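# Clamp locking pliers on rod and lift it

## Task

Turn the locking pliers' end screw so the jaws suit the rod lying in the slot, then clamp and lock the pliers tightly onto the rod so that it sits in the jaw notches, and raise the rod at least a generous hand's width above the bottom of the slot. At the end, one hand must grip the pliers by the handles and keep them motionless, with the pliers and rod touching nothing else, while the other hand holds nothing and its arm is kept well away from both.

## Robot and tools

Robot: two arms, left_arm and right_arm, each with six joints and a parallel gripper. The names are labels only and do not tell you which side of a camera image an arm appears on. In the shared scene frame the origin sits on the table surface midway between the arms, +x points forward over the table, +z points up, and left_arm is on the +y side. The arm bases may be tilted, and any mounting plates plus the metal frame behind the arms (on the floor) are fixed obstacles; a proximity warning counts a plate and its side of the frame as part of that arm.

Tool execute_actions takes "actions": a list holding at most one item, and an optional "pictures" boolean (images come back unless you set it false).
- Empty list: nothing is commanded; you just get the current state.
- Motion item: {"rows": [...], "steps": n}, n from 1 to 15 (default 15), each step lasting 1/30 s. Each row drives one step; if there are fewer rows than steps, the final row repeats. Up to 15 rows.
- Wait item: {"steps": n} with no rows, n up to 300; it returns once n steps have elapsed since the previous result, and time spent composing your reply counts toward that.
A refused call moves nothing.

Every row is one flat list of exactly 14 numbers covering both arms, even if only one moves: left_arm waist, shoulder, elbow, wrist pitch, wrist yaw, wrist roll, opening, then the same seven for right_arm. The six joint values are absolute target angles in radians, in the same convention the Joint positions line prints, not offsets. Nominal ranges for each arm: waist -2.618 to 3.054, shoulder 0.000 to 3.142, elbow 0.000 to 3.142, wrist pitch -1.571 to 1.571, wrist yaw -1.571 to 1.571, wrist roll -2.094 to 2.094. True limits may be shifted up to 0.036 rad either way. A target more than 0.036 rad beyond a limit, and farther out than the joint's last reported angle, gets the call refused; a target past the real limit is clipped there, and the result may print "joint sent to its limit" (possibly referring to an earlier action). No such line does not prove there is room left. Friction can leave a joint up to about 0.031 rad short, and tiny changes may produce no motion.

Opening is an absolute value from -1 (closed) to +1 (fully open, about 0.094 m between pads). Away from the ends, the fingers go to where grip_measured would equal your number. To hold something, command roughly 0.03 below its grip_measured for a firm hold, less for a gentler one. Pad force tops out around 50 to 62 N, lower on some grippers and on parts thinner than about 2 mm; first contact can spike.

Speed: each step, a joint's target is capped at a fixed lead ahead of its measured angle (waist 0.202, shoulder 0.258, elbow 0.238, wrist pitch 0.573, wrist yaw and roll 0.522 rad), and if the targets would shift the gripper more than 70 mm from where it is, all are pulled back proportionally. Large moves therefore take several calls. The simulation keeps running while you think and write; arms keep heading for the last row sent until everything is nearly still or a step is HELD, after which only a fresh action moves them further. Fingers already opening or closing finish their motion.

Results: the state line gives each gripper's end_effector_position (metres) and end_effector_quat_wxyz in the scene frame; the position is the point between the pads, about 1 cm behind the fingertips, along the gripper's +z (finger direction); fingers close along its y axis. Printed positions can be off, especially at long reach. Joint positions and Joint velocities list, per arm, the six joints (rad, rad/s) and then pad gap (m, m/s). grip_measured is the measured opening on the command scale; each gripper may read up to about 1 mm off, consistently. Joint torques follow the joint order without the gripper; they include offsets, scale and noise, are nonzero in free air, and friction can mask or fake load. "joint command not followed" means the clearance check altered or blocked some joint targets; the rest of the row still ran. HELD flags steps where all or part of your row was withheld. MOTOR HOT appears from 75 °C; at 90 °C the arm is halted for 10 s, and at 100 °C the arm goes limp and drops, shown as OVER-TEMPERATURE FAULT. Holding loads for long heats motors.

zoom_image: {"camera": name, "region": [x0, y0, x1, y1]} in pixels with the origin at top-left, at most 504 by 504, giving a closer look at that camera's latest image. Cameras: cam_head_left, cam_head_right, cam_high, cam_low (896x504 each), cam_left_wrist, cam_right_wrist (616x616).

show_instructions: no arguments; displays the reference pages (here a locking pliers manual image). Moves nothing.

finished_scene: {"scene": number of the current scene}; irreversible, and the result reports success. Only call it once the goal holds steadily. Replying without any tool call ends everything.

Avoid: knocking or dropping anything off the table, letting the arms collide or press on each other, slamming, slipping or dropping the pliers or rod, and shoving objects hard. Loose objects may occasionally get nudged by an outside push.

Each tool is called after ">>>" as a command line: name --argument value for each argument, lists and objects as JSON in quotes; but a table of rows of numbers goes row by row, as --pt "numbers of a row", without its own name.

Reference images:

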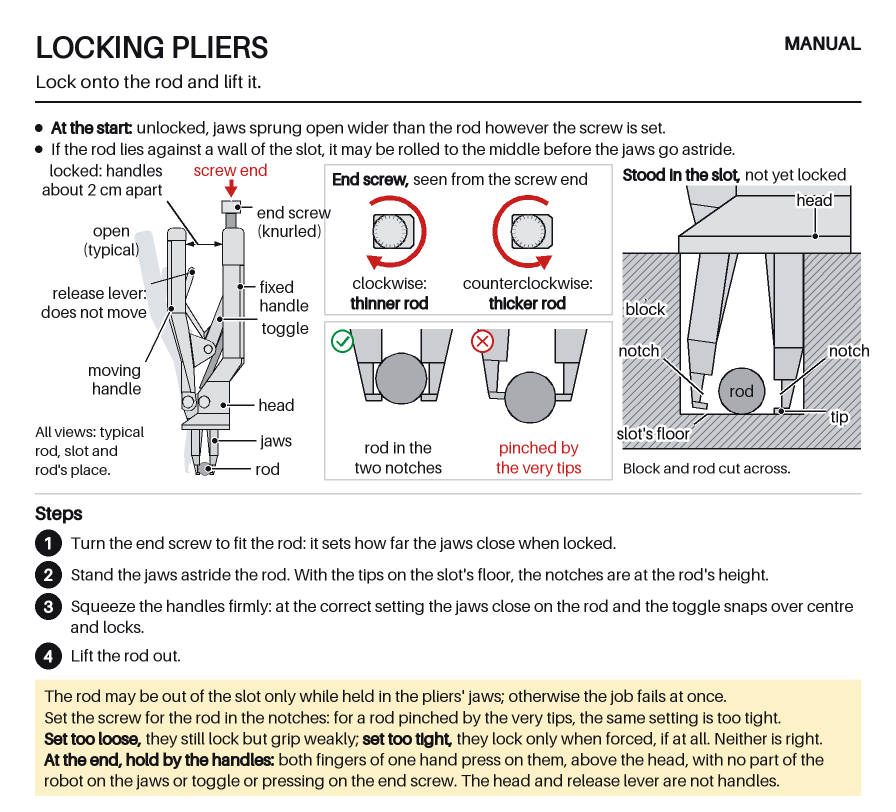

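## Session

>>> execute_actions --actions '[]'

Scene clock: 0.00 s of 8100.00 s.
left_arm: end_effector_position=(+0.3392, +0.5731, +0.3439) grip_measured=+1.000 end_effector_quat_wxyz=(-0.151, +0.654, -0.741, +0.015) | right_arm: end_effector_position=(+0.1662, -0.3934, +0.1055) grip_measured=+1.000 end_effector_quat_wxyz=(+0.029, +0.886, +0.464, +0.001)
Joint positions: left_arm=[ 0.582  1.458  1.428 -0.855 -0.278 -0.808  0.094] | right_arm=[-0.424  1.765  0.324  0.24   0.36   1.849  0.094]
Joint velocities: left_arm=[-0.007  0.002 -0.007 -0.037  0.066  0.022  0.   ] | right_arm=[-0.002 -0.007 -0.002 -0.007  0.066 -0.066  0.   ]
Joint torques (N m, as the arm reports them, + toward a larger angle): no reading
Motor temperatures (°C, as the motors report them): left_arm=[25 23 23 25 24 26] | right_arm=[23 25 27 25 24 27]

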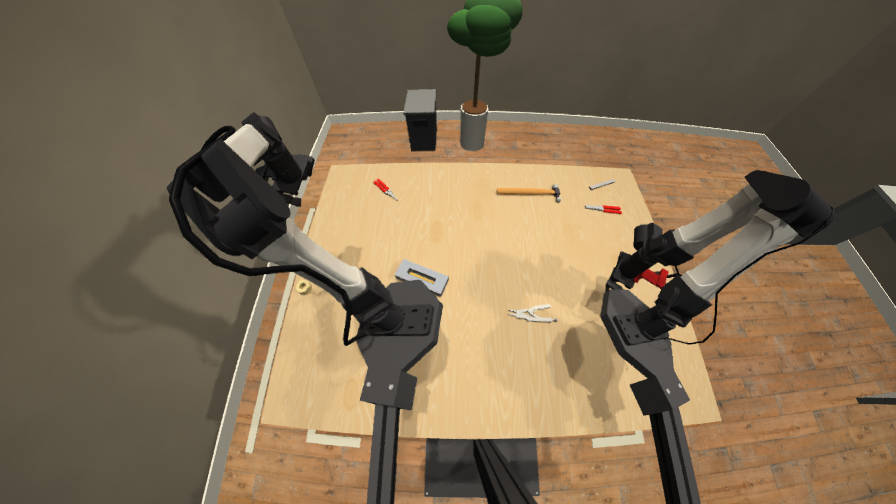

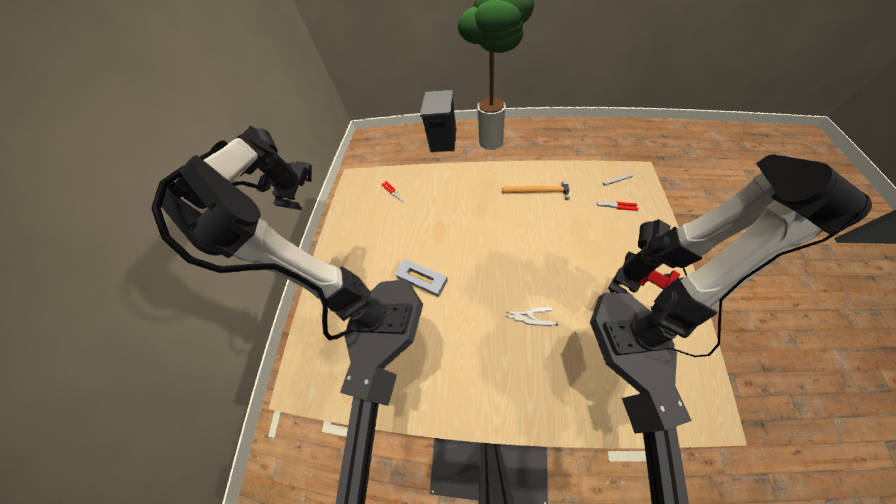

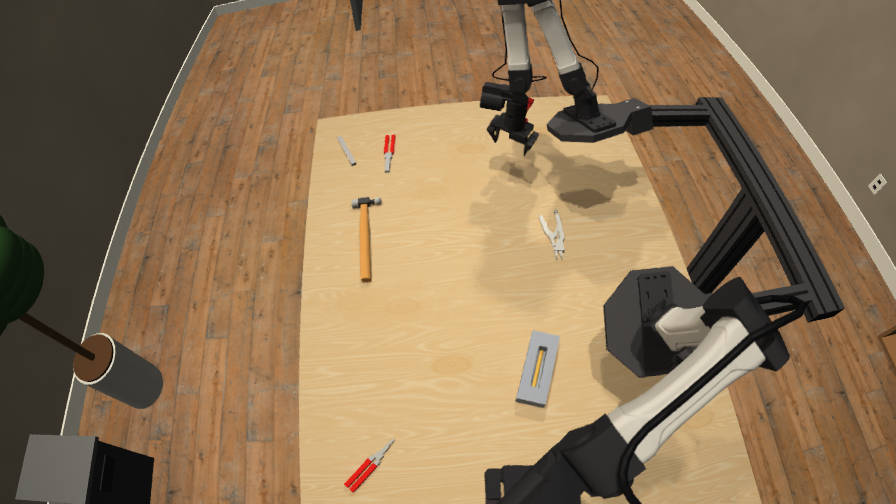

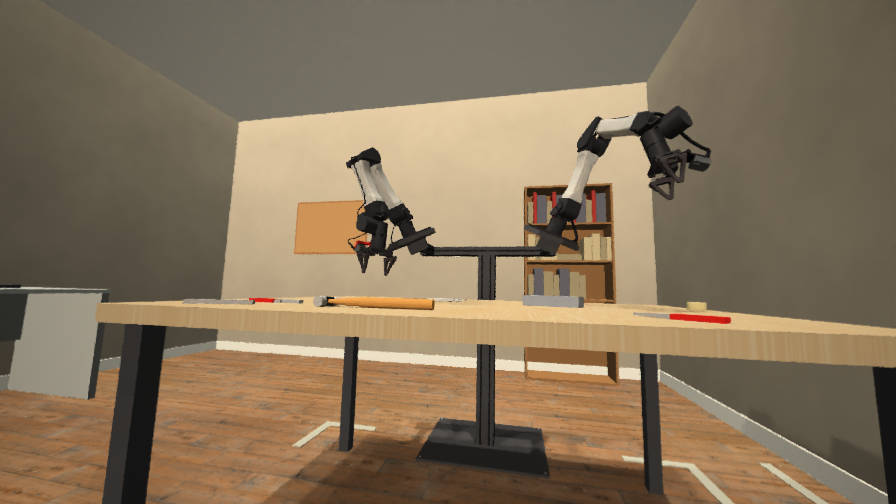

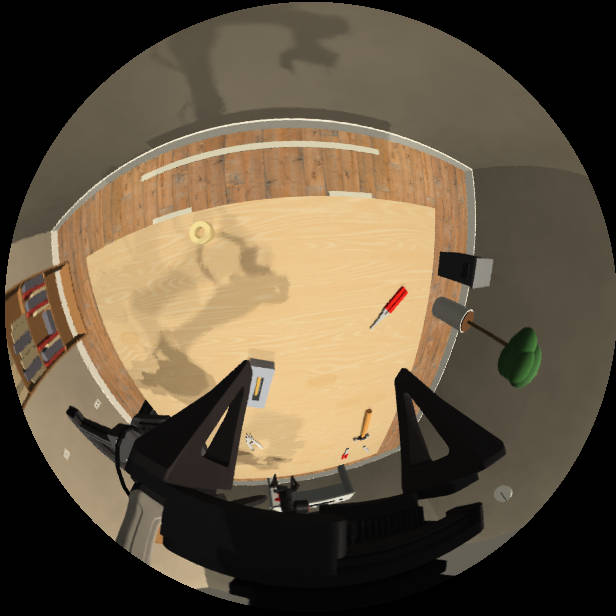

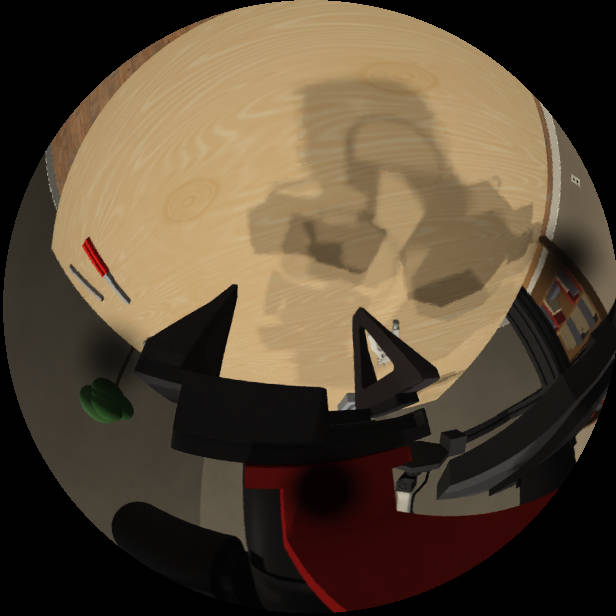

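>>> execute_actions --actions '[{"rows": [[0,1.2,1.2,0,0,0,1,0,1.2,1.2,0,0,0,1]], "steps": 15}]' --pictures false

>>> execute_actions --actions '[{"steps": 90}]'

Scene clock: 15.23 s of 8100.00 s.
left_arm: end_effector_position=(+0.4729, +0.3985, +0.5787) grip_measured=+1.000 end_effector_quat_wxyz=(+0.594, -0.156, +0.764, -0.199) | right_arm: end_effector_position=(+0.4180, -0.3516, +0.3796) grip_measured=+1.000 end_effector_quat_wxyz=(+0.280, +0.557, +0.684, +0.379)
Joint positions: left_arm=[-0.002  1.209  1.229 -0.09  -0.022 -0.095  0.094] | right_arm=[-0.047  1.29   0.791  0.076  0.096  1.179  0.094]
Joint velocities: left_arm=[-0.164 -0.037 -0.042  0.652  0.198  0.637  0.   ] | right_arm=[ 0.339 -0.564  1.287 -0.212 -0.315 -1.707  0.   ]
Joint torques (N m, as the arm reports them, + toward a larger angle): left_arm=[-1.14 -7.81  6.09  2.03  0.08  0.17] | right_arm=[ 2.25 -6.61  9.27  1.83 -0.25 -0.09]
Motor temperatures (°C, as the motors report them): left_arm=[25 25 25 25 24 26] | right_arm=[23 26 27 25 24 27]
Steps of this call (steps 1 to 442: nothing new was sent; steps 443 to 457: all 15 steps of this action). Readings (joint positions):
443: left_arm=[0.572 1.438 1.399 -0.803 -0.264 -0.764] | right_arm=[-0.413 1.752 0.335 0.211 0.343 1.815]
444: left_arm=[0.545 1.402 1.351 -0.736 -0.239 -0.704] | right_arm=[-0.383 1.722 0.353 0.174 0.313 1.768]
446: left_arm=[0.465 1.331 1.289 -0.630 -0.191 -0.592] | right_arm=[-0.317 1.650 0.408 0.137 0.261 1.678]
450: left_arm=[0.297 1.249 1.253 -0.393 -0.122 -0.371] | right_arm=[-0.194 1.503 0.536 0.109 0.187 1.508]
457: the state above

Scene clock: 18.23 s of 8100.00 s.
left_arm: end_effector_position=(+0.4767, +0.4025, +0.5961) grip_measured=+1.000 end_effector_quat_wxyz=(+0.633, -0.123, +0.744, -0.175) | right_arm: end_effector_position=(+0.4602, -0.4129, +0.6040) grip_measured=+1.000 end_effector_quat_wxyz=(+0.639, +0.099, +0.737, +0.196)
Joint positions: left_arm=[-0.004  1.208  1.222 -0.005 -0.007 -0.005  0.094] | right_arm=[-0.006  1.184  1.209  0.023  0.007  0.007  0.094]
Joint velocities: left_arm=[ 0.007  0.002  0.002 -0.095 -0.037  0.066  0.   ] | right_arm=[-0.007  0.007 -0.007 -0.095 -0.066 -0.022  0.   ]
Joint torques (N m, as the arm reports them, + toward a larger angle): left_arm=[-1.97 -7.86  6.4   2.14  0.35  0.18] | right_arm=[ 2.2  -4.21  7.96  1.91 -0.33 -0.06]
Motor temperatures (°C, as the motors report them): left_arm=[25 25 25 26 24 26] | right_arm=[23 26 27 26 24 27]
Steps of this call (steps 1 to 45: the robot went on to your last target; steps 46 to 90: nothing new was sent). Readings (joint positions):
1: left_arm=[-0.004 1.208 1.228 -0.071 -0.016 -0.076] | right_arm=[-0.036 1.273 0.837 0.071 0.085 1.120]
2: left_arm=[-0.004 1.208 1.227 -0.056 -0.015 -0.062] | right_arm=[-0.028 1.259 0.886 0.066 0.075 1.060]
4: left_arm=[-0.004 1.208 1.225 -0.036 -0.012 -0.041] | right_arm=[-0.018 1.240 0.990 0.058 0.058 0.932]
8: left_arm=[-0.004 1.208 1.223 -0.017 -0.009 -0.020] | right_arm=[-0.008 1.211 1.177 0.052 0.029 0.570]
90: the state above
All arms were judged still, so your last target was given up. Only a new action makes them travel on or press farther. Fingers that are still opening or closing keep moving.

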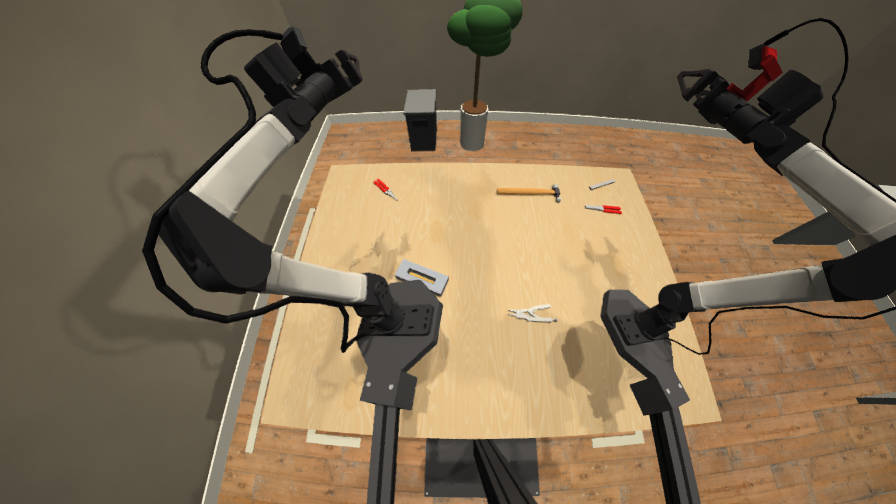

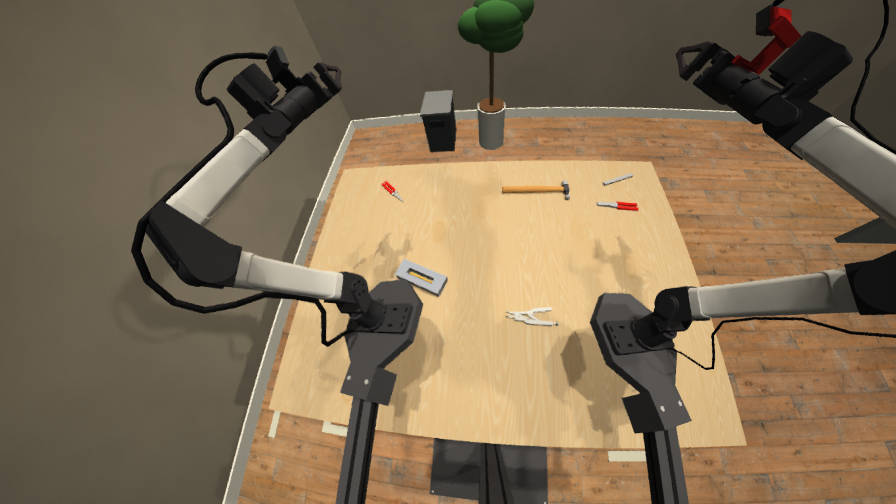

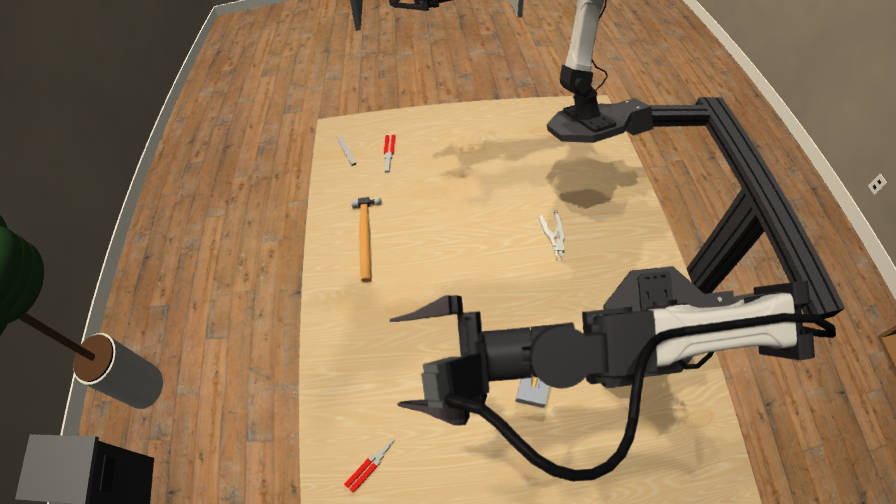

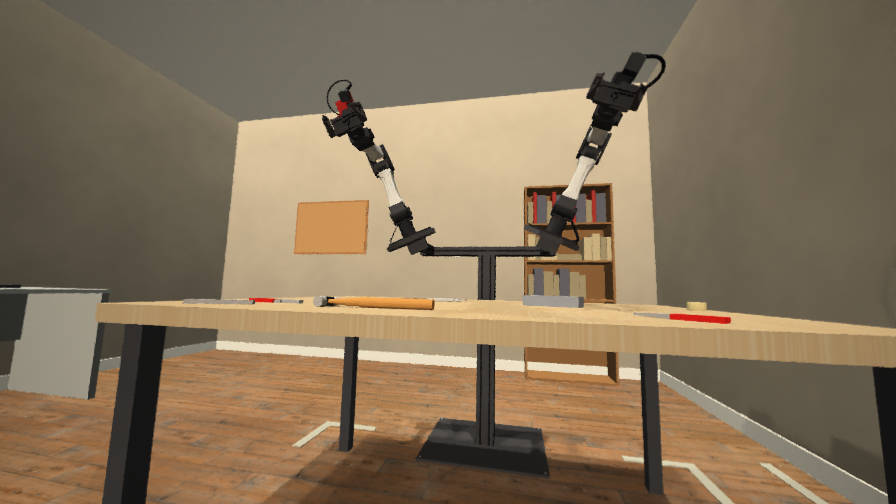

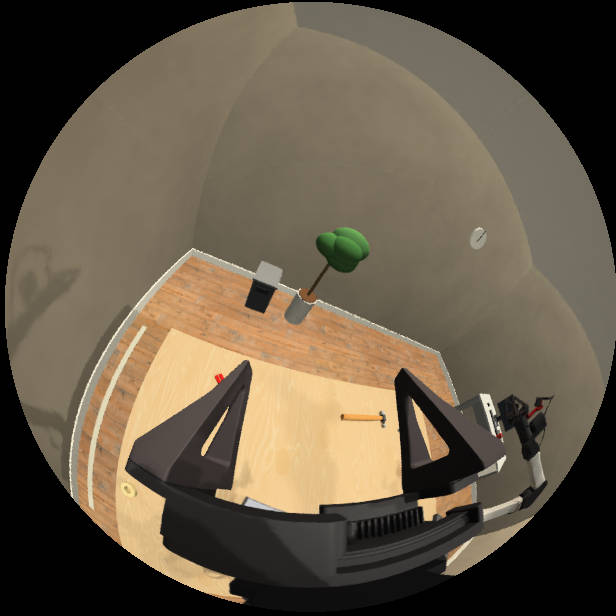

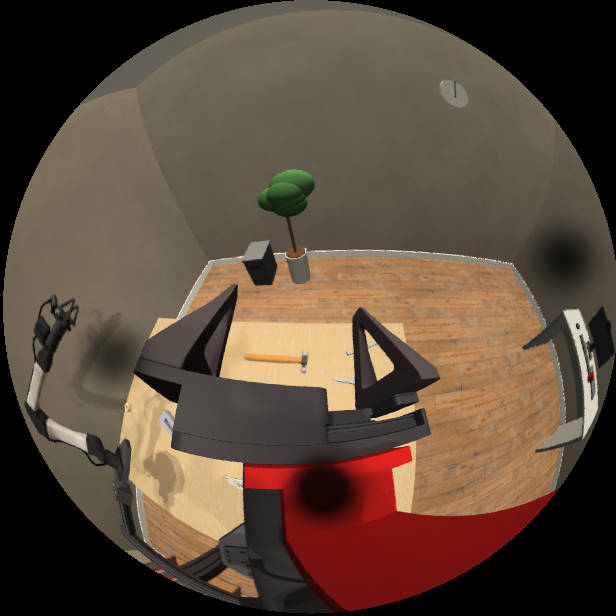

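>>> execute_actions --actions '[{"rows": [[0,1.2,1.2,-1.2,0,0,1,0,1.2,0.5,0,0,0,1]], "steps": 15}]' --pictures false

>>> execute_actions --actions '[{"steps": 40}]' --pictures false

>>> execute_actions --actions '[{"rows": [[0,1.2,1.2,-1.2,0.8,0,1,0,1.8,1.1,0,0,0,1]], "steps": 15}]' --pictures false

>>> execute_actions --actions '[{"steps": 40}]' --pictures false

>>> execute_actions --actions '[{"rows": [[-0.6,1.2,1.2,-1.2,0,0.8,1,0.6,1.8,1.1,0,0,0,1]], "steps": 15}]' --pictures false

>>> execute_actions --actions '[{"steps": 40}]'

Scene clock: 38.00 s of 8100.00 s.
left_arm: end_effector_position=(+0.3313, +0.3329, +0.4267) grip_measured=+1.000 end_effector_quat_wxyz=(+0.205, -0.025, +0.956, -0.208) | right_arm: end_effector_position=(+0.3581, -0.3103, +0.3504) grip_measured=+1.000 end_effector_quat_wxyz=(+0.397, +0.038, +0.892, +0.214)
Joint positions: left_arm=[-0.004  1.2    1.219 -0.998 -0.007 -0.005  0.094] | right_arm=[-0.006  1.174  0.599  0.032  0.007  0.007  0.094]
Joint velocities: left_arm=[-0.012  0.002 -0.09  -1.355 -0.051 -0.007  0.   ] | right_arm=[ 0.002  0.09  -1.233 -0.022 -0.007  0.022  0.   ]
Joint torques (N m, as the arm reports them, + toward a larger angle): left_arm=[-1.76 -6.16  6.38  1.32  0.33  0.18] | right_arm=[ 2.2  -3.3   6.04  1.55 -0.28  0.  ]
Motor temperatures (°C, as the motors report them): left_arm=[25 26 26 29 24 26] | right_arm=[24 27 30 28 24 27]
Steps of this call (steps 1 to 578: nothing new was sent; steps 579 to 593: all 15 steps of this action). Readings (joint positions):
579: left_arm=[-0.004 1.207 1.225 -0.043 -0.007 -0.005] | right_arm=[-0.006 1.183 1.192 0.036 0.007 0.007]
580: left_arm=[-0.004 1.201 1.225 -0.107 -0.007 -0.005] | right_arm=[-0.006 1.174 1.161 0.048 0.007 0.007]
582: left_arm=[-0.004 1.200 1.225 -0.244 -0.007 -0.005] | right_arm=[-0.006 1.171 1.087 0.051 0.007 0.007]
586: left_arm=[-0.004 1.200 1.225 -0.528 -0.007 -0.005] | right_arm=[-0.006 1.171 0.914 0.044 0.007 0.007]
593: the state above

Scene clock: 39.33 s of 8100.00 s.
left_arm: end_effector_position=(+0.2876, +0.3283, +0.4118) grip_measured=+1.000 end_effector_quat_wxyz=(+0.115, -0.004, +0.971, -0.209) | right_arm: end_effector_position=(+0.3184, -0.2938, +0.3032) grip_measured=+1.000 end_effector_quat_wxyz=(+0.325, +0.020, +0.921, +0.215)
Joint positions: left_arm=[-0.004  1.2    1.215 -1.182 -0.007 -0.005  0.094] | right_arm=[-0.006  1.198  0.504 -0.008  0.007  0.006  0.094]
Joint velocities: left_arm=[-0.012  0.007 -0.007  0.037  0.051 -0.007  0.   ] | right_arm=[-0.012  0.002  0.007 -0.051  0.007 -0.022  0.   ]
Joint torques (N m, as the arm reports them, + toward a larger angle): left_arm=[-1.66 -5.75  5.85  0.71  0.33  0.18] | right_arm=[ 2.24 -3.99  6.97  1.8  -0.34 -0.04]
Motor temperatures (°C, as the motors report them): left_arm=[25 26 26 29 24 26] | right_arm=[24 27 30 28 24 27]
Steps of this call (steps 1 to 30: the robot went on to your last target; steps 31 to 40: nothing new was sent). Readings (joint positions):
1: left_arm=[-0.004 1.200 1.217 -1.040 -0.007 -0.005] | right_arm=[-0.006 1.179 0.562 0.024 0.007 0.007]
2: left_arm=[-0.004 1.200 1.215 -1.073 -0.007 -0.005] | right_arm=[-0.006 1.186 0.533 0.012 0.007 0.007]
4: left_arm=[-0.004 1.200 1.215 -1.117 -0.007 -0.005] | right_arm=[-0.006 1.197 0.506 -0.009 0.007 0.006]
8: left_arm=[-0.004 1.200 1.215 -1.158 -0.007 -0.005] | right_arm=[-0.006 1.198 0.504 -0.008 0.007 0.006]
40: the state above
All arms were judged still, so your last target was given up. Only a new action makes them travel on or press farther. Fingers that are still opening or closing keep moving.

Scene clock: 39.83 s of 8100.00 s.
left_arm: end_effector_position=(+0.2719, +0.2398, +0.5024) grip_measured=+1.000 end_effector_quat_wxyz=(+0.106, +0.037, +0.823, -0.557) | right_arm: end_effector_position=(+0.4704, -0.2682, +0.2887) grip_measured=+1.000 end_effector_quat_wxyz=(+0.328, +0.021, +0.920, +0.216)
Joint positions: left_arm=[-0.     1.2    1.215 -1.183  0.76  -0.004  0.094] | right_arm=[-0.006  1.797  1.087  0.013  0.007  0.006  0.094]
Joint velocities: left_arm=[ 0.002 -0.012 -0.012  0.007  0.212  0.022  0.   ] | right_arm=[ 0.002  0.012 -0.027  0.051 -0.007 -0.007  0.   ]
Joint torques (N m, as the arm reports them, + toward a larger angle): left_arm=[-1.99 -5.74  5.78  0.66  0.62  0.21] | right_arm=[ 4.04 -9.94  8.24  1.52 -0.32 -0.05]
Motor temperatures (°C, as the motors report them): left_arm=[25 26 26 29 24 26] | right_arm=[24 27 30 28 24 27]
Steps of this call (steps 1 to 15: all 15 steps of this action). Readings (joint positions):
1: left_arm=[-0.000 1.200 1.215 -1.182 0.059 -0.005] | right_arm=[-0.006 1.227 0.534 -0.027 0.007 0.006]
2: left_arm=[-0.000 1.200 1.215 -1.182 0.159 -0.005] | right_arm=[-0.006 1.306 0.602 -0.035 0.007 0.006]
4: left_arm=[-0.000 1.200 1.215 -1.183 0.356 -0.005] | right_arm=[-0.006 1.485 0.770 -0.027 0.007 0.006]
8: left_arm=[-0.000 1.200 1.215 -1.183 0.619 -0.004] | right_arm=[-0.006 1.770 1.063 0.010 0.007 0.006]
15: the state above

Scene clock: 41.17 s of 8100.00 s.
left_arm: end_effector_position=(+0.2708, +0.2377, +0.5079) grip_measured=+1.000 end_effector_quat_wxyz=(+0.106, +0.039, +0.813, -0.571) | right_arm: end_effector_position=(+0.4704, -0.2682, +0.2887) grip_measured=+1.000 end_effector_quat_wxyz=(+0.328, +0.021, +0.920, +0.216)
Joint positions: left_arm=[-0.     1.2    1.215 -1.183  0.795 -0.004  0.094] | right_arm=[-0.006  1.797  1.087  0.013  0.007  0.006  0.094]
Joint velocities: left_arm=[-0.017 -0.007  0.017 -0.037 -0.022 -0.037  0.   ] | right_arm=[ 0.002  0.022 -0.017  0.095  0.007 -0.066  0.   ]
Joint torques (N m, as the arm reports them, + toward a larger angle): left_arm=[-1.98 -5.74  5.79  0.66  0.64  0.2 ] | right_arm=[ 3.99 -9.54  8.16  1.57 -0.33 -0.05]
Motor temperatures (°C, as the motors report them): left_arm=[25 26 26 28 24 26] | right_arm=[24 27 30 28 24 27]
Steps of this call (steps 1 to 30: the robot went on to your last target; steps 31 to 40: nothing new was sent). Readings (joint positions):
1: left_arm=[-0.000 1.200 1.215 -1.183 0.767 -0.004] | right_arm=[-0.006 1.797 1.087 0.013 0.007 0.006]
2: left_arm=[-0.000 1.200 1.215 -1.183 0.773 -0.004] | right_arm=[-0.006 1.797 1.087 0.013 0.007 0.006]
4: left_arm=[-0.000 1.200 1.215 -1.183 0.781 -0.004] | right_arm=[-0.006 1.797 1.087 0.013 0.007 0.006]
8: left_arm=[-0.000 1.200 1.215 -1.183 0.790 -0.004] | right_arm=[-0.006 1.797 1.087 0.013 0.007 0.006]
40: the state above
All arms were judged still, so your last target was given up. Only a new action makes them travel on or press farther. Fingers that are still opening or closing keep moving.

Scene clock: 41.67 s of 8100.00 s.
left_arm: end_effector_position=(+0.2313, +0.1919, +0.4833) grip_measured=+1.000 end_effector_quat_wxyz=(+0.262, +0.589, +0.731, -0.225) | right_arm: end_effector_position=(+0.3409, -0.0177, +0.4255) grip_measured=+1.000 end_effector_quat_wxyz=(+0.357, -0.250, +0.821, +0.368)
Joint positions: left_arm=[-0.597  1.2    1.215 -1.182  0.05   0.759  0.094] | right_arm=[ 0.634  1.797  1.087  0.013 -0.014  0.003  0.094]
Joint velocities: left_arm=[ 0.022 -0.007 -0.017  0.007 -0.242  0.242  0.   ] | right_arm=[-0.007  0.002 -0.007 -0.037  0.037 -0.066  0.   ]
Joint torques (N m, as the arm reports them, + toward a larger angle): left_arm=[-2.24 -2.89  5.72  1.18  0.26  0.14] | right_arm=[ 1.28 -7.68  9.2   1.85 -0.19 -0.03]
Motor temperatures (°C, as the motors report them): left_arm=[25 26 26 28 24 26] | right_arm=[24 28 30 28 24 27]
Steps of this call (steps 1 to 15: all 15 steps of this action). Readings (joint positions):
1: left_arm=[-0.028 1.200 1.215 -1.182 0.718 0.070] | right_arm=[0.008 1.797 1.087 0.013 0.015 0.007]
2: left_arm=[-0.093 1.200 1.215 -1.182 0.615 0.169] | right_arm=[0.039 1.797 1.087 0.013 0.022 0.007]
4: left_arm=[-0.239 1.200 1.215 -1.182 0.420 0.366] | right_arm=[0.138 1.797 1.087 0.013 0.021 0.007]
8: left_arm=[-0.520 1.200 1.215 -1.182 0.178 0.621] | right_arm=[0.369 1.797 1.087 0.013 0.015 0.007]
15: the state above

Scene clock: 43.00 s of 8100.00 s.
left_arm: end_effector_position=(+0.2352, +0.1964, +0.4804) grip_measured=+1.000 end_effector_quat_wxyz=(+0.264, +0.601, +0.727, -0.202) | right_arm: end_effector_position=(+0.3504, -0.0267, +0.4194) grip_measured=+1.000 end_effector_quat_wxyz=(+0.357, -0.238, +0.828, +0.361)
Joint positions: left_arm=[-0.597  1.2    1.215 -1.182  0.011  0.794  0.094] | right_arm=[ 0.606  1.797  1.087  0.013 -0.008  0.003  0.094]
Joint velocities: left_arm=[ 0.007 -0.007 -0.002  0.007 -0.095 -0.051  0.   ] | right_arm=[-0.007  0.012 -0.012 -0.007 -0.037  0.037  0.   ]
Joint torques (N m, as the arm reports them, + toward a larger angle): left_arm=[-2.26 -2.9   5.82  1.18  0.21  0.16] | right_arm=[ 3.16 -7.79  9.28  1.86 -0.2   0.01]
Motor temperatures (°C, as the motors report them): left_arm=[25 26 26 28 24 26] | right_arm=[24 28 30 28 24 27]
Steps of this call (steps 1 to 30: the robot went on to your last target; steps 31 to 40: nothing new was sent). Readings (joint positions):
1: left_arm=[-0.597 1.200 1.215 -1.182 0.042 0.766] | right_arm=[0.630 1.797 1.087 0.013 -0.014 0.003]
2: left_arm=[-0.597 1.200 1.215 -1.182 0.036 0.772] | right_arm=[0.624 1.797 1.087 0.013 -0.013 0.003]
4: left_arm=[-0.597 1.200 1.215 -1.182 0.026 0.780] | right_arm=[0.612 1.797 1.087 0.013 -0.011 0.003]
8: left_arm=[-0.597 1.200 1.215 -1.182 0.017 0.788] | right_arm=[0.606 1.797 1.087 0.013 -0.008 0.003]
40: the state above
All arms were judged still, so your last target was given up. Only a new action makes them travel on or press farther. Fingers that are still opening or closing keep moving.

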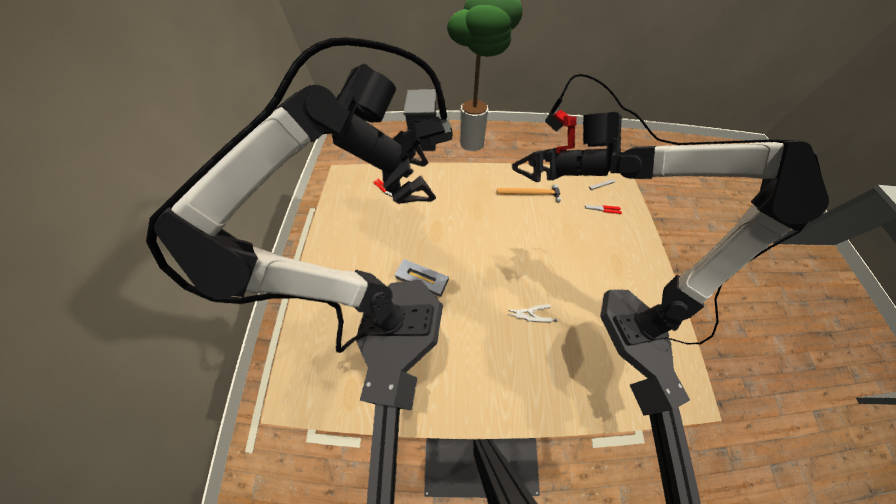

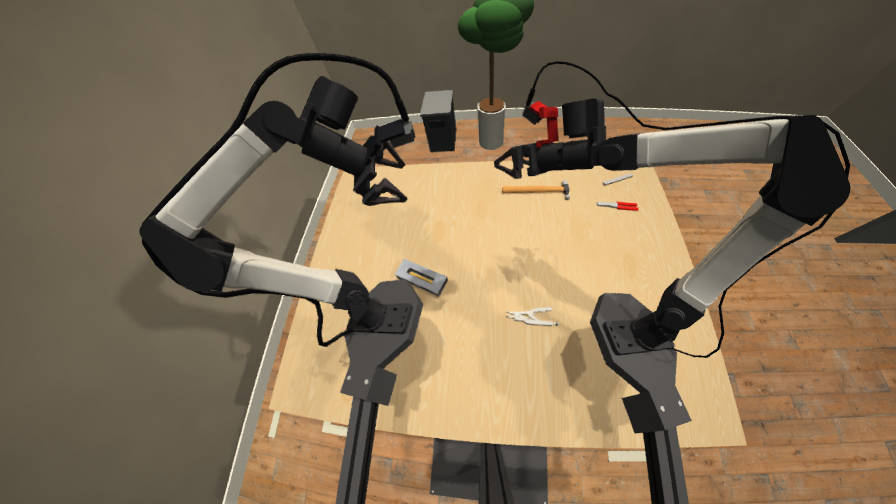

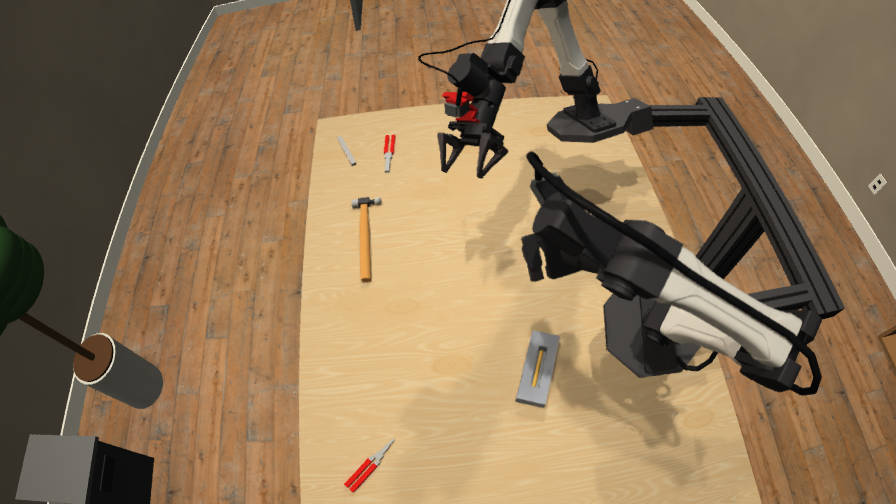

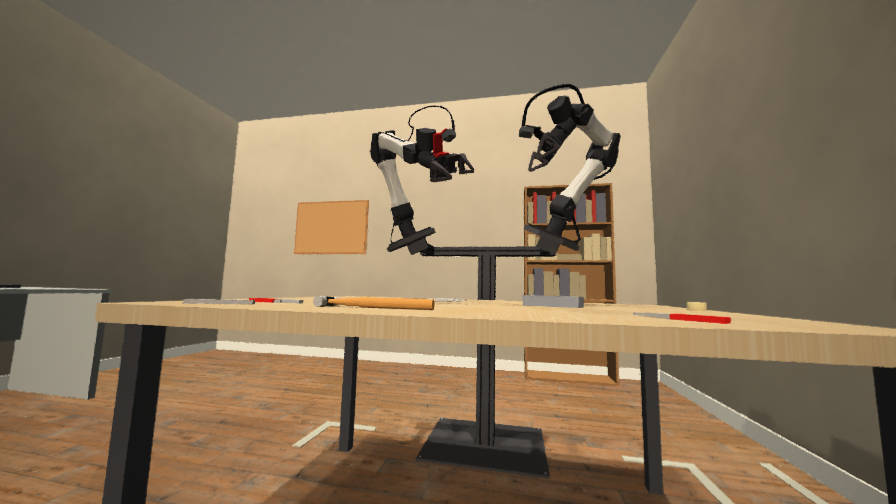

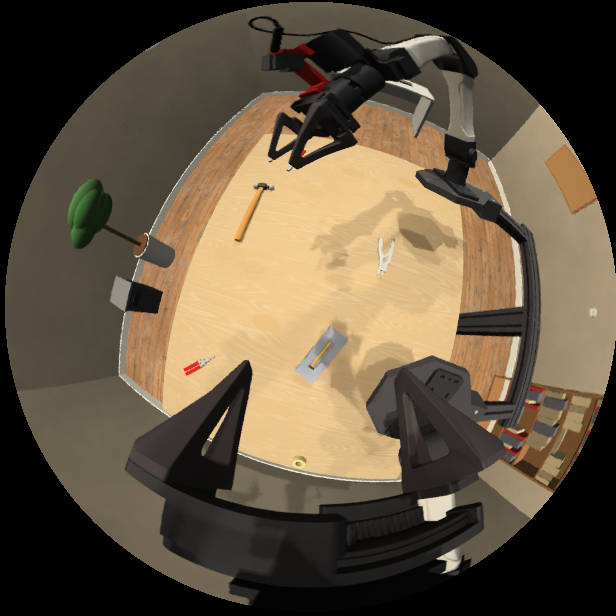

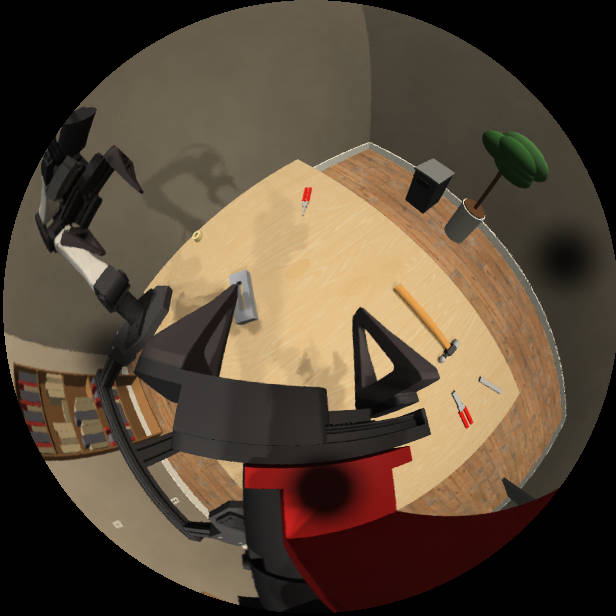

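>>> zoom_image --camera "cam_head_left" --region '[380, 240, 580, 352]'

>>> zoom_image --camera "cam_high" --region '[480, 310, 620, 420]'

Region (380, 240, 580, 352) of cam_head_left's 896x504 image, scaled by 2.520, with more detail than that image has; it fills the top 282 rows of this view, and the rest is white.

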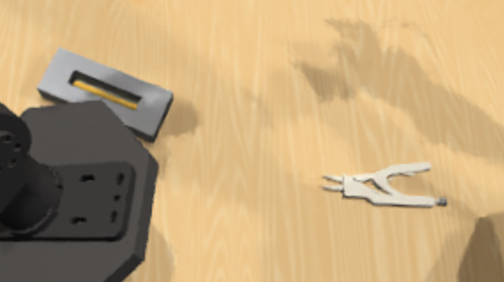

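Region (480, 310, 620, 420) of cam_high's 896x504 image, scaled by 3.600, with more detail than that image has; it fills the top 396 rows of this view, and the rest is white.

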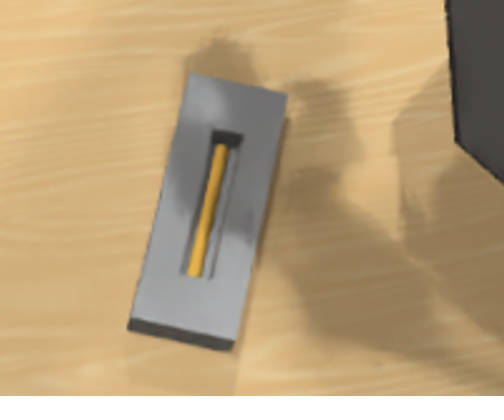

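>>> execute_actions --actions '[{"rows": [[-0.248,1.666,0.604,-0.466,-0.454,0,1,0.847,2.279,0.708,-0.238,0.394,-0.45,1]], "steps": 15}]' --pictures false

>>> execute_actions --actions '[{"steps": 45}]'

Scene clock: 103.50 s of 8100.00 s.
left_arm: end_effector_position=(+0.2156, +0.2428, +0.2079) grip_measured=+1.000 end_effector_quat_wxyz=(-0.021, +0.240, +0.970, -0.035) | right_arm: end_effector_position=(+0.1870, -0.0219, +0.2351) grip_measured=+1.000 end_effector_quat_wxyz=(+0.180, -0.522, +0.818, +0.161)
Joint positions: left_arm=[-0.261  1.659  0.649 -0.561 -0.376  0.138  0.094] | right_arm=[ 0.807  2.102  0.871 -0.076  0.225 -0.27   0.094]
Joint velocities: left_arm=[ 0.149  0.388 -1.223  0.051 -0.418 -0.857  0.   ] | right_arm=[ 0.178  0.799 -0.549 -0.256  0.359 -0.476  0.   ]
Joint torques (N m, as the arm reports them, + toward a larger angle): left_arm=[-2.75 -8.64  7.36  1.22 -0.03  0.05] | right_arm=[ 3.61 -7.2   3.91  0.99 -0.05  0.03]
Motor temperatures (°C, as the motors report them): left_arm=[26 24 27 28 24 26] | right_arm=[25 34 35 31 24 27]
Steps of this call (steps 1 to 1800: nothing new was sent; steps 1801 to 1815: all 15 steps of this action). Readings (joint positions):
1801: left_arm=[-0.589 1.206 1.203 -1.156 -0.008 0.764] | right_arm=[0.612 1.801 1.084 0.013 0.010 -0.015]
1802: left_arm=[-0.565 1.221 1.183 -1.105 -0.042 0.721] | right_arm=[0.624 1.808 1.079 0.012 0.034 -0.039]
1804: left_arm=[-0.508 1.283 1.131 -0.998 -0.107 0.632] | right_arm=[0.660 1.836 1.058 0.005 0.075 -0.083]
1808: left_arm=[-0.387 1.445 1.005 -0.804 -0.214 0.443] | right_arm=[0.735 1.919 0.999 -0.022 0.137 -0.161]
1815: the state above

Scene clock: 105.00 s of 8100.00 s.
left_arm: end_effector_position=(+0.2128, +0.2517, +0.1962) grip_measured=+1.000 end_effector_quat_wxyz=(-0.011, +0.171, +0.985, -0.000) | right_arm: end_effector_position=(+0.1011, -0.1297, +0.1475) grip_measured=+1.000 end_effector_quat_wxyz=(+0.001, -0.680, +0.734, +0.004)
Joint positions: left_arm=[-0.256  1.673  0.595 -0.477 -0.446  0.006  0.094] | right_arm=[ 0.842  2.281  0.712 -0.228  0.385 -0.443  0.094]
Joint velocities: left_arm=[-0.012  0.012  0.002 -0.007  0.022 -0.022  0.   ] | right_arm=[-0.012 -0.007  0.002 -0.022 -0.037  0.139  0.   ]
Joint torques (N m, as the arm reports them, + toward a larger angle): left_arm=[-2.3  -7.5   5.32  0.47 -0.08  0.04] | right_arm=[ 3.31 -7.39  3.32  0.39 -0.02  0.02]
Motor temperatures (°C, as the motors report them): left_arm=[26 24 27 28 24 26] | right_arm=[25 34 35 31 24 27]
Steps of this call (steps 1 to 30: the robot went on to your last target; steps 31 to 45: nothing new was sent). Readings (joint positions):
1: left_arm=[-0.257 1.669 0.617 -0.561 -0.389 0.111] | right_arm=[0.813 2.130 0.851 -0.086 0.239 -0.286]
2: left_arm=[-0.256 1.673 0.600 -0.561 -0.400 0.090] | right_arm=[0.820 2.158 0.831 -0.098 0.254 -0.303]
4: left_arm=[-0.256 1.673 0.595 -0.545 -0.416 0.060] | right_arm=[0.831 2.210 0.788 -0.126 0.288 -0.341]
8: left_arm=[-0.256 1.673 0.595 -0.501 -0.434 0.028] | right_arm=[0.842 2.278 0.720 -0.203 0.342 -0.402]
45: the state above
All arms were judged still, so your last target was given up. Only a new action makes them travel on or press farther. Fingers that are still opening or closing keep moving.

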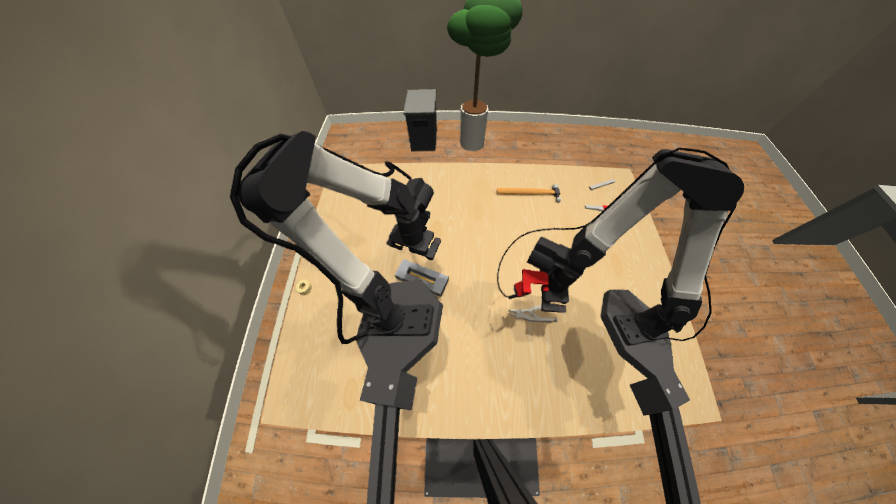

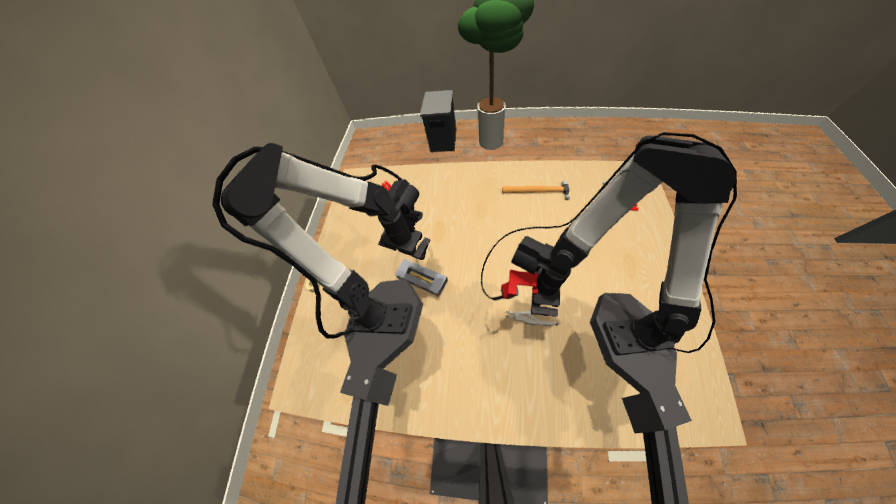

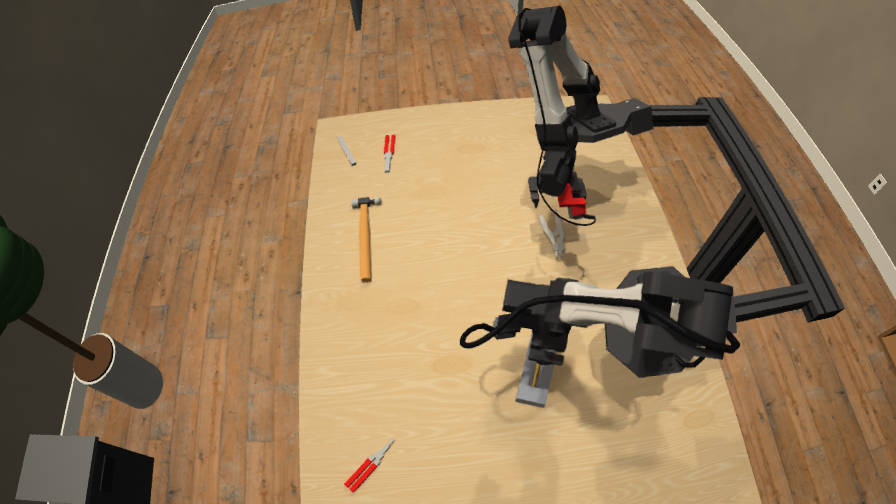

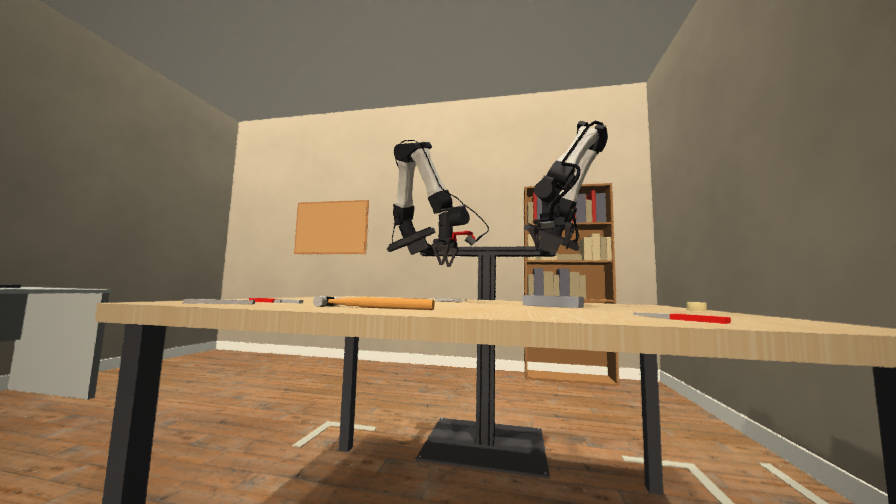

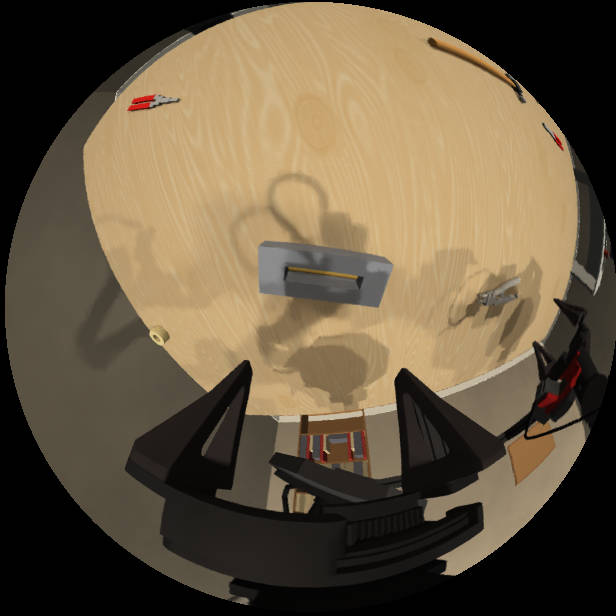

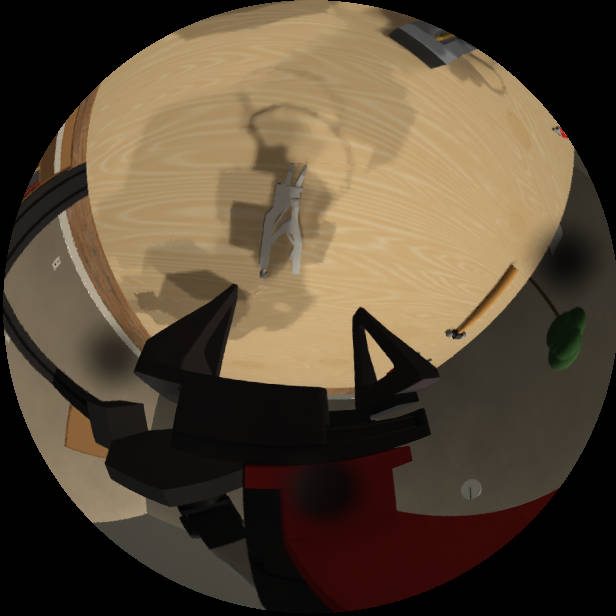

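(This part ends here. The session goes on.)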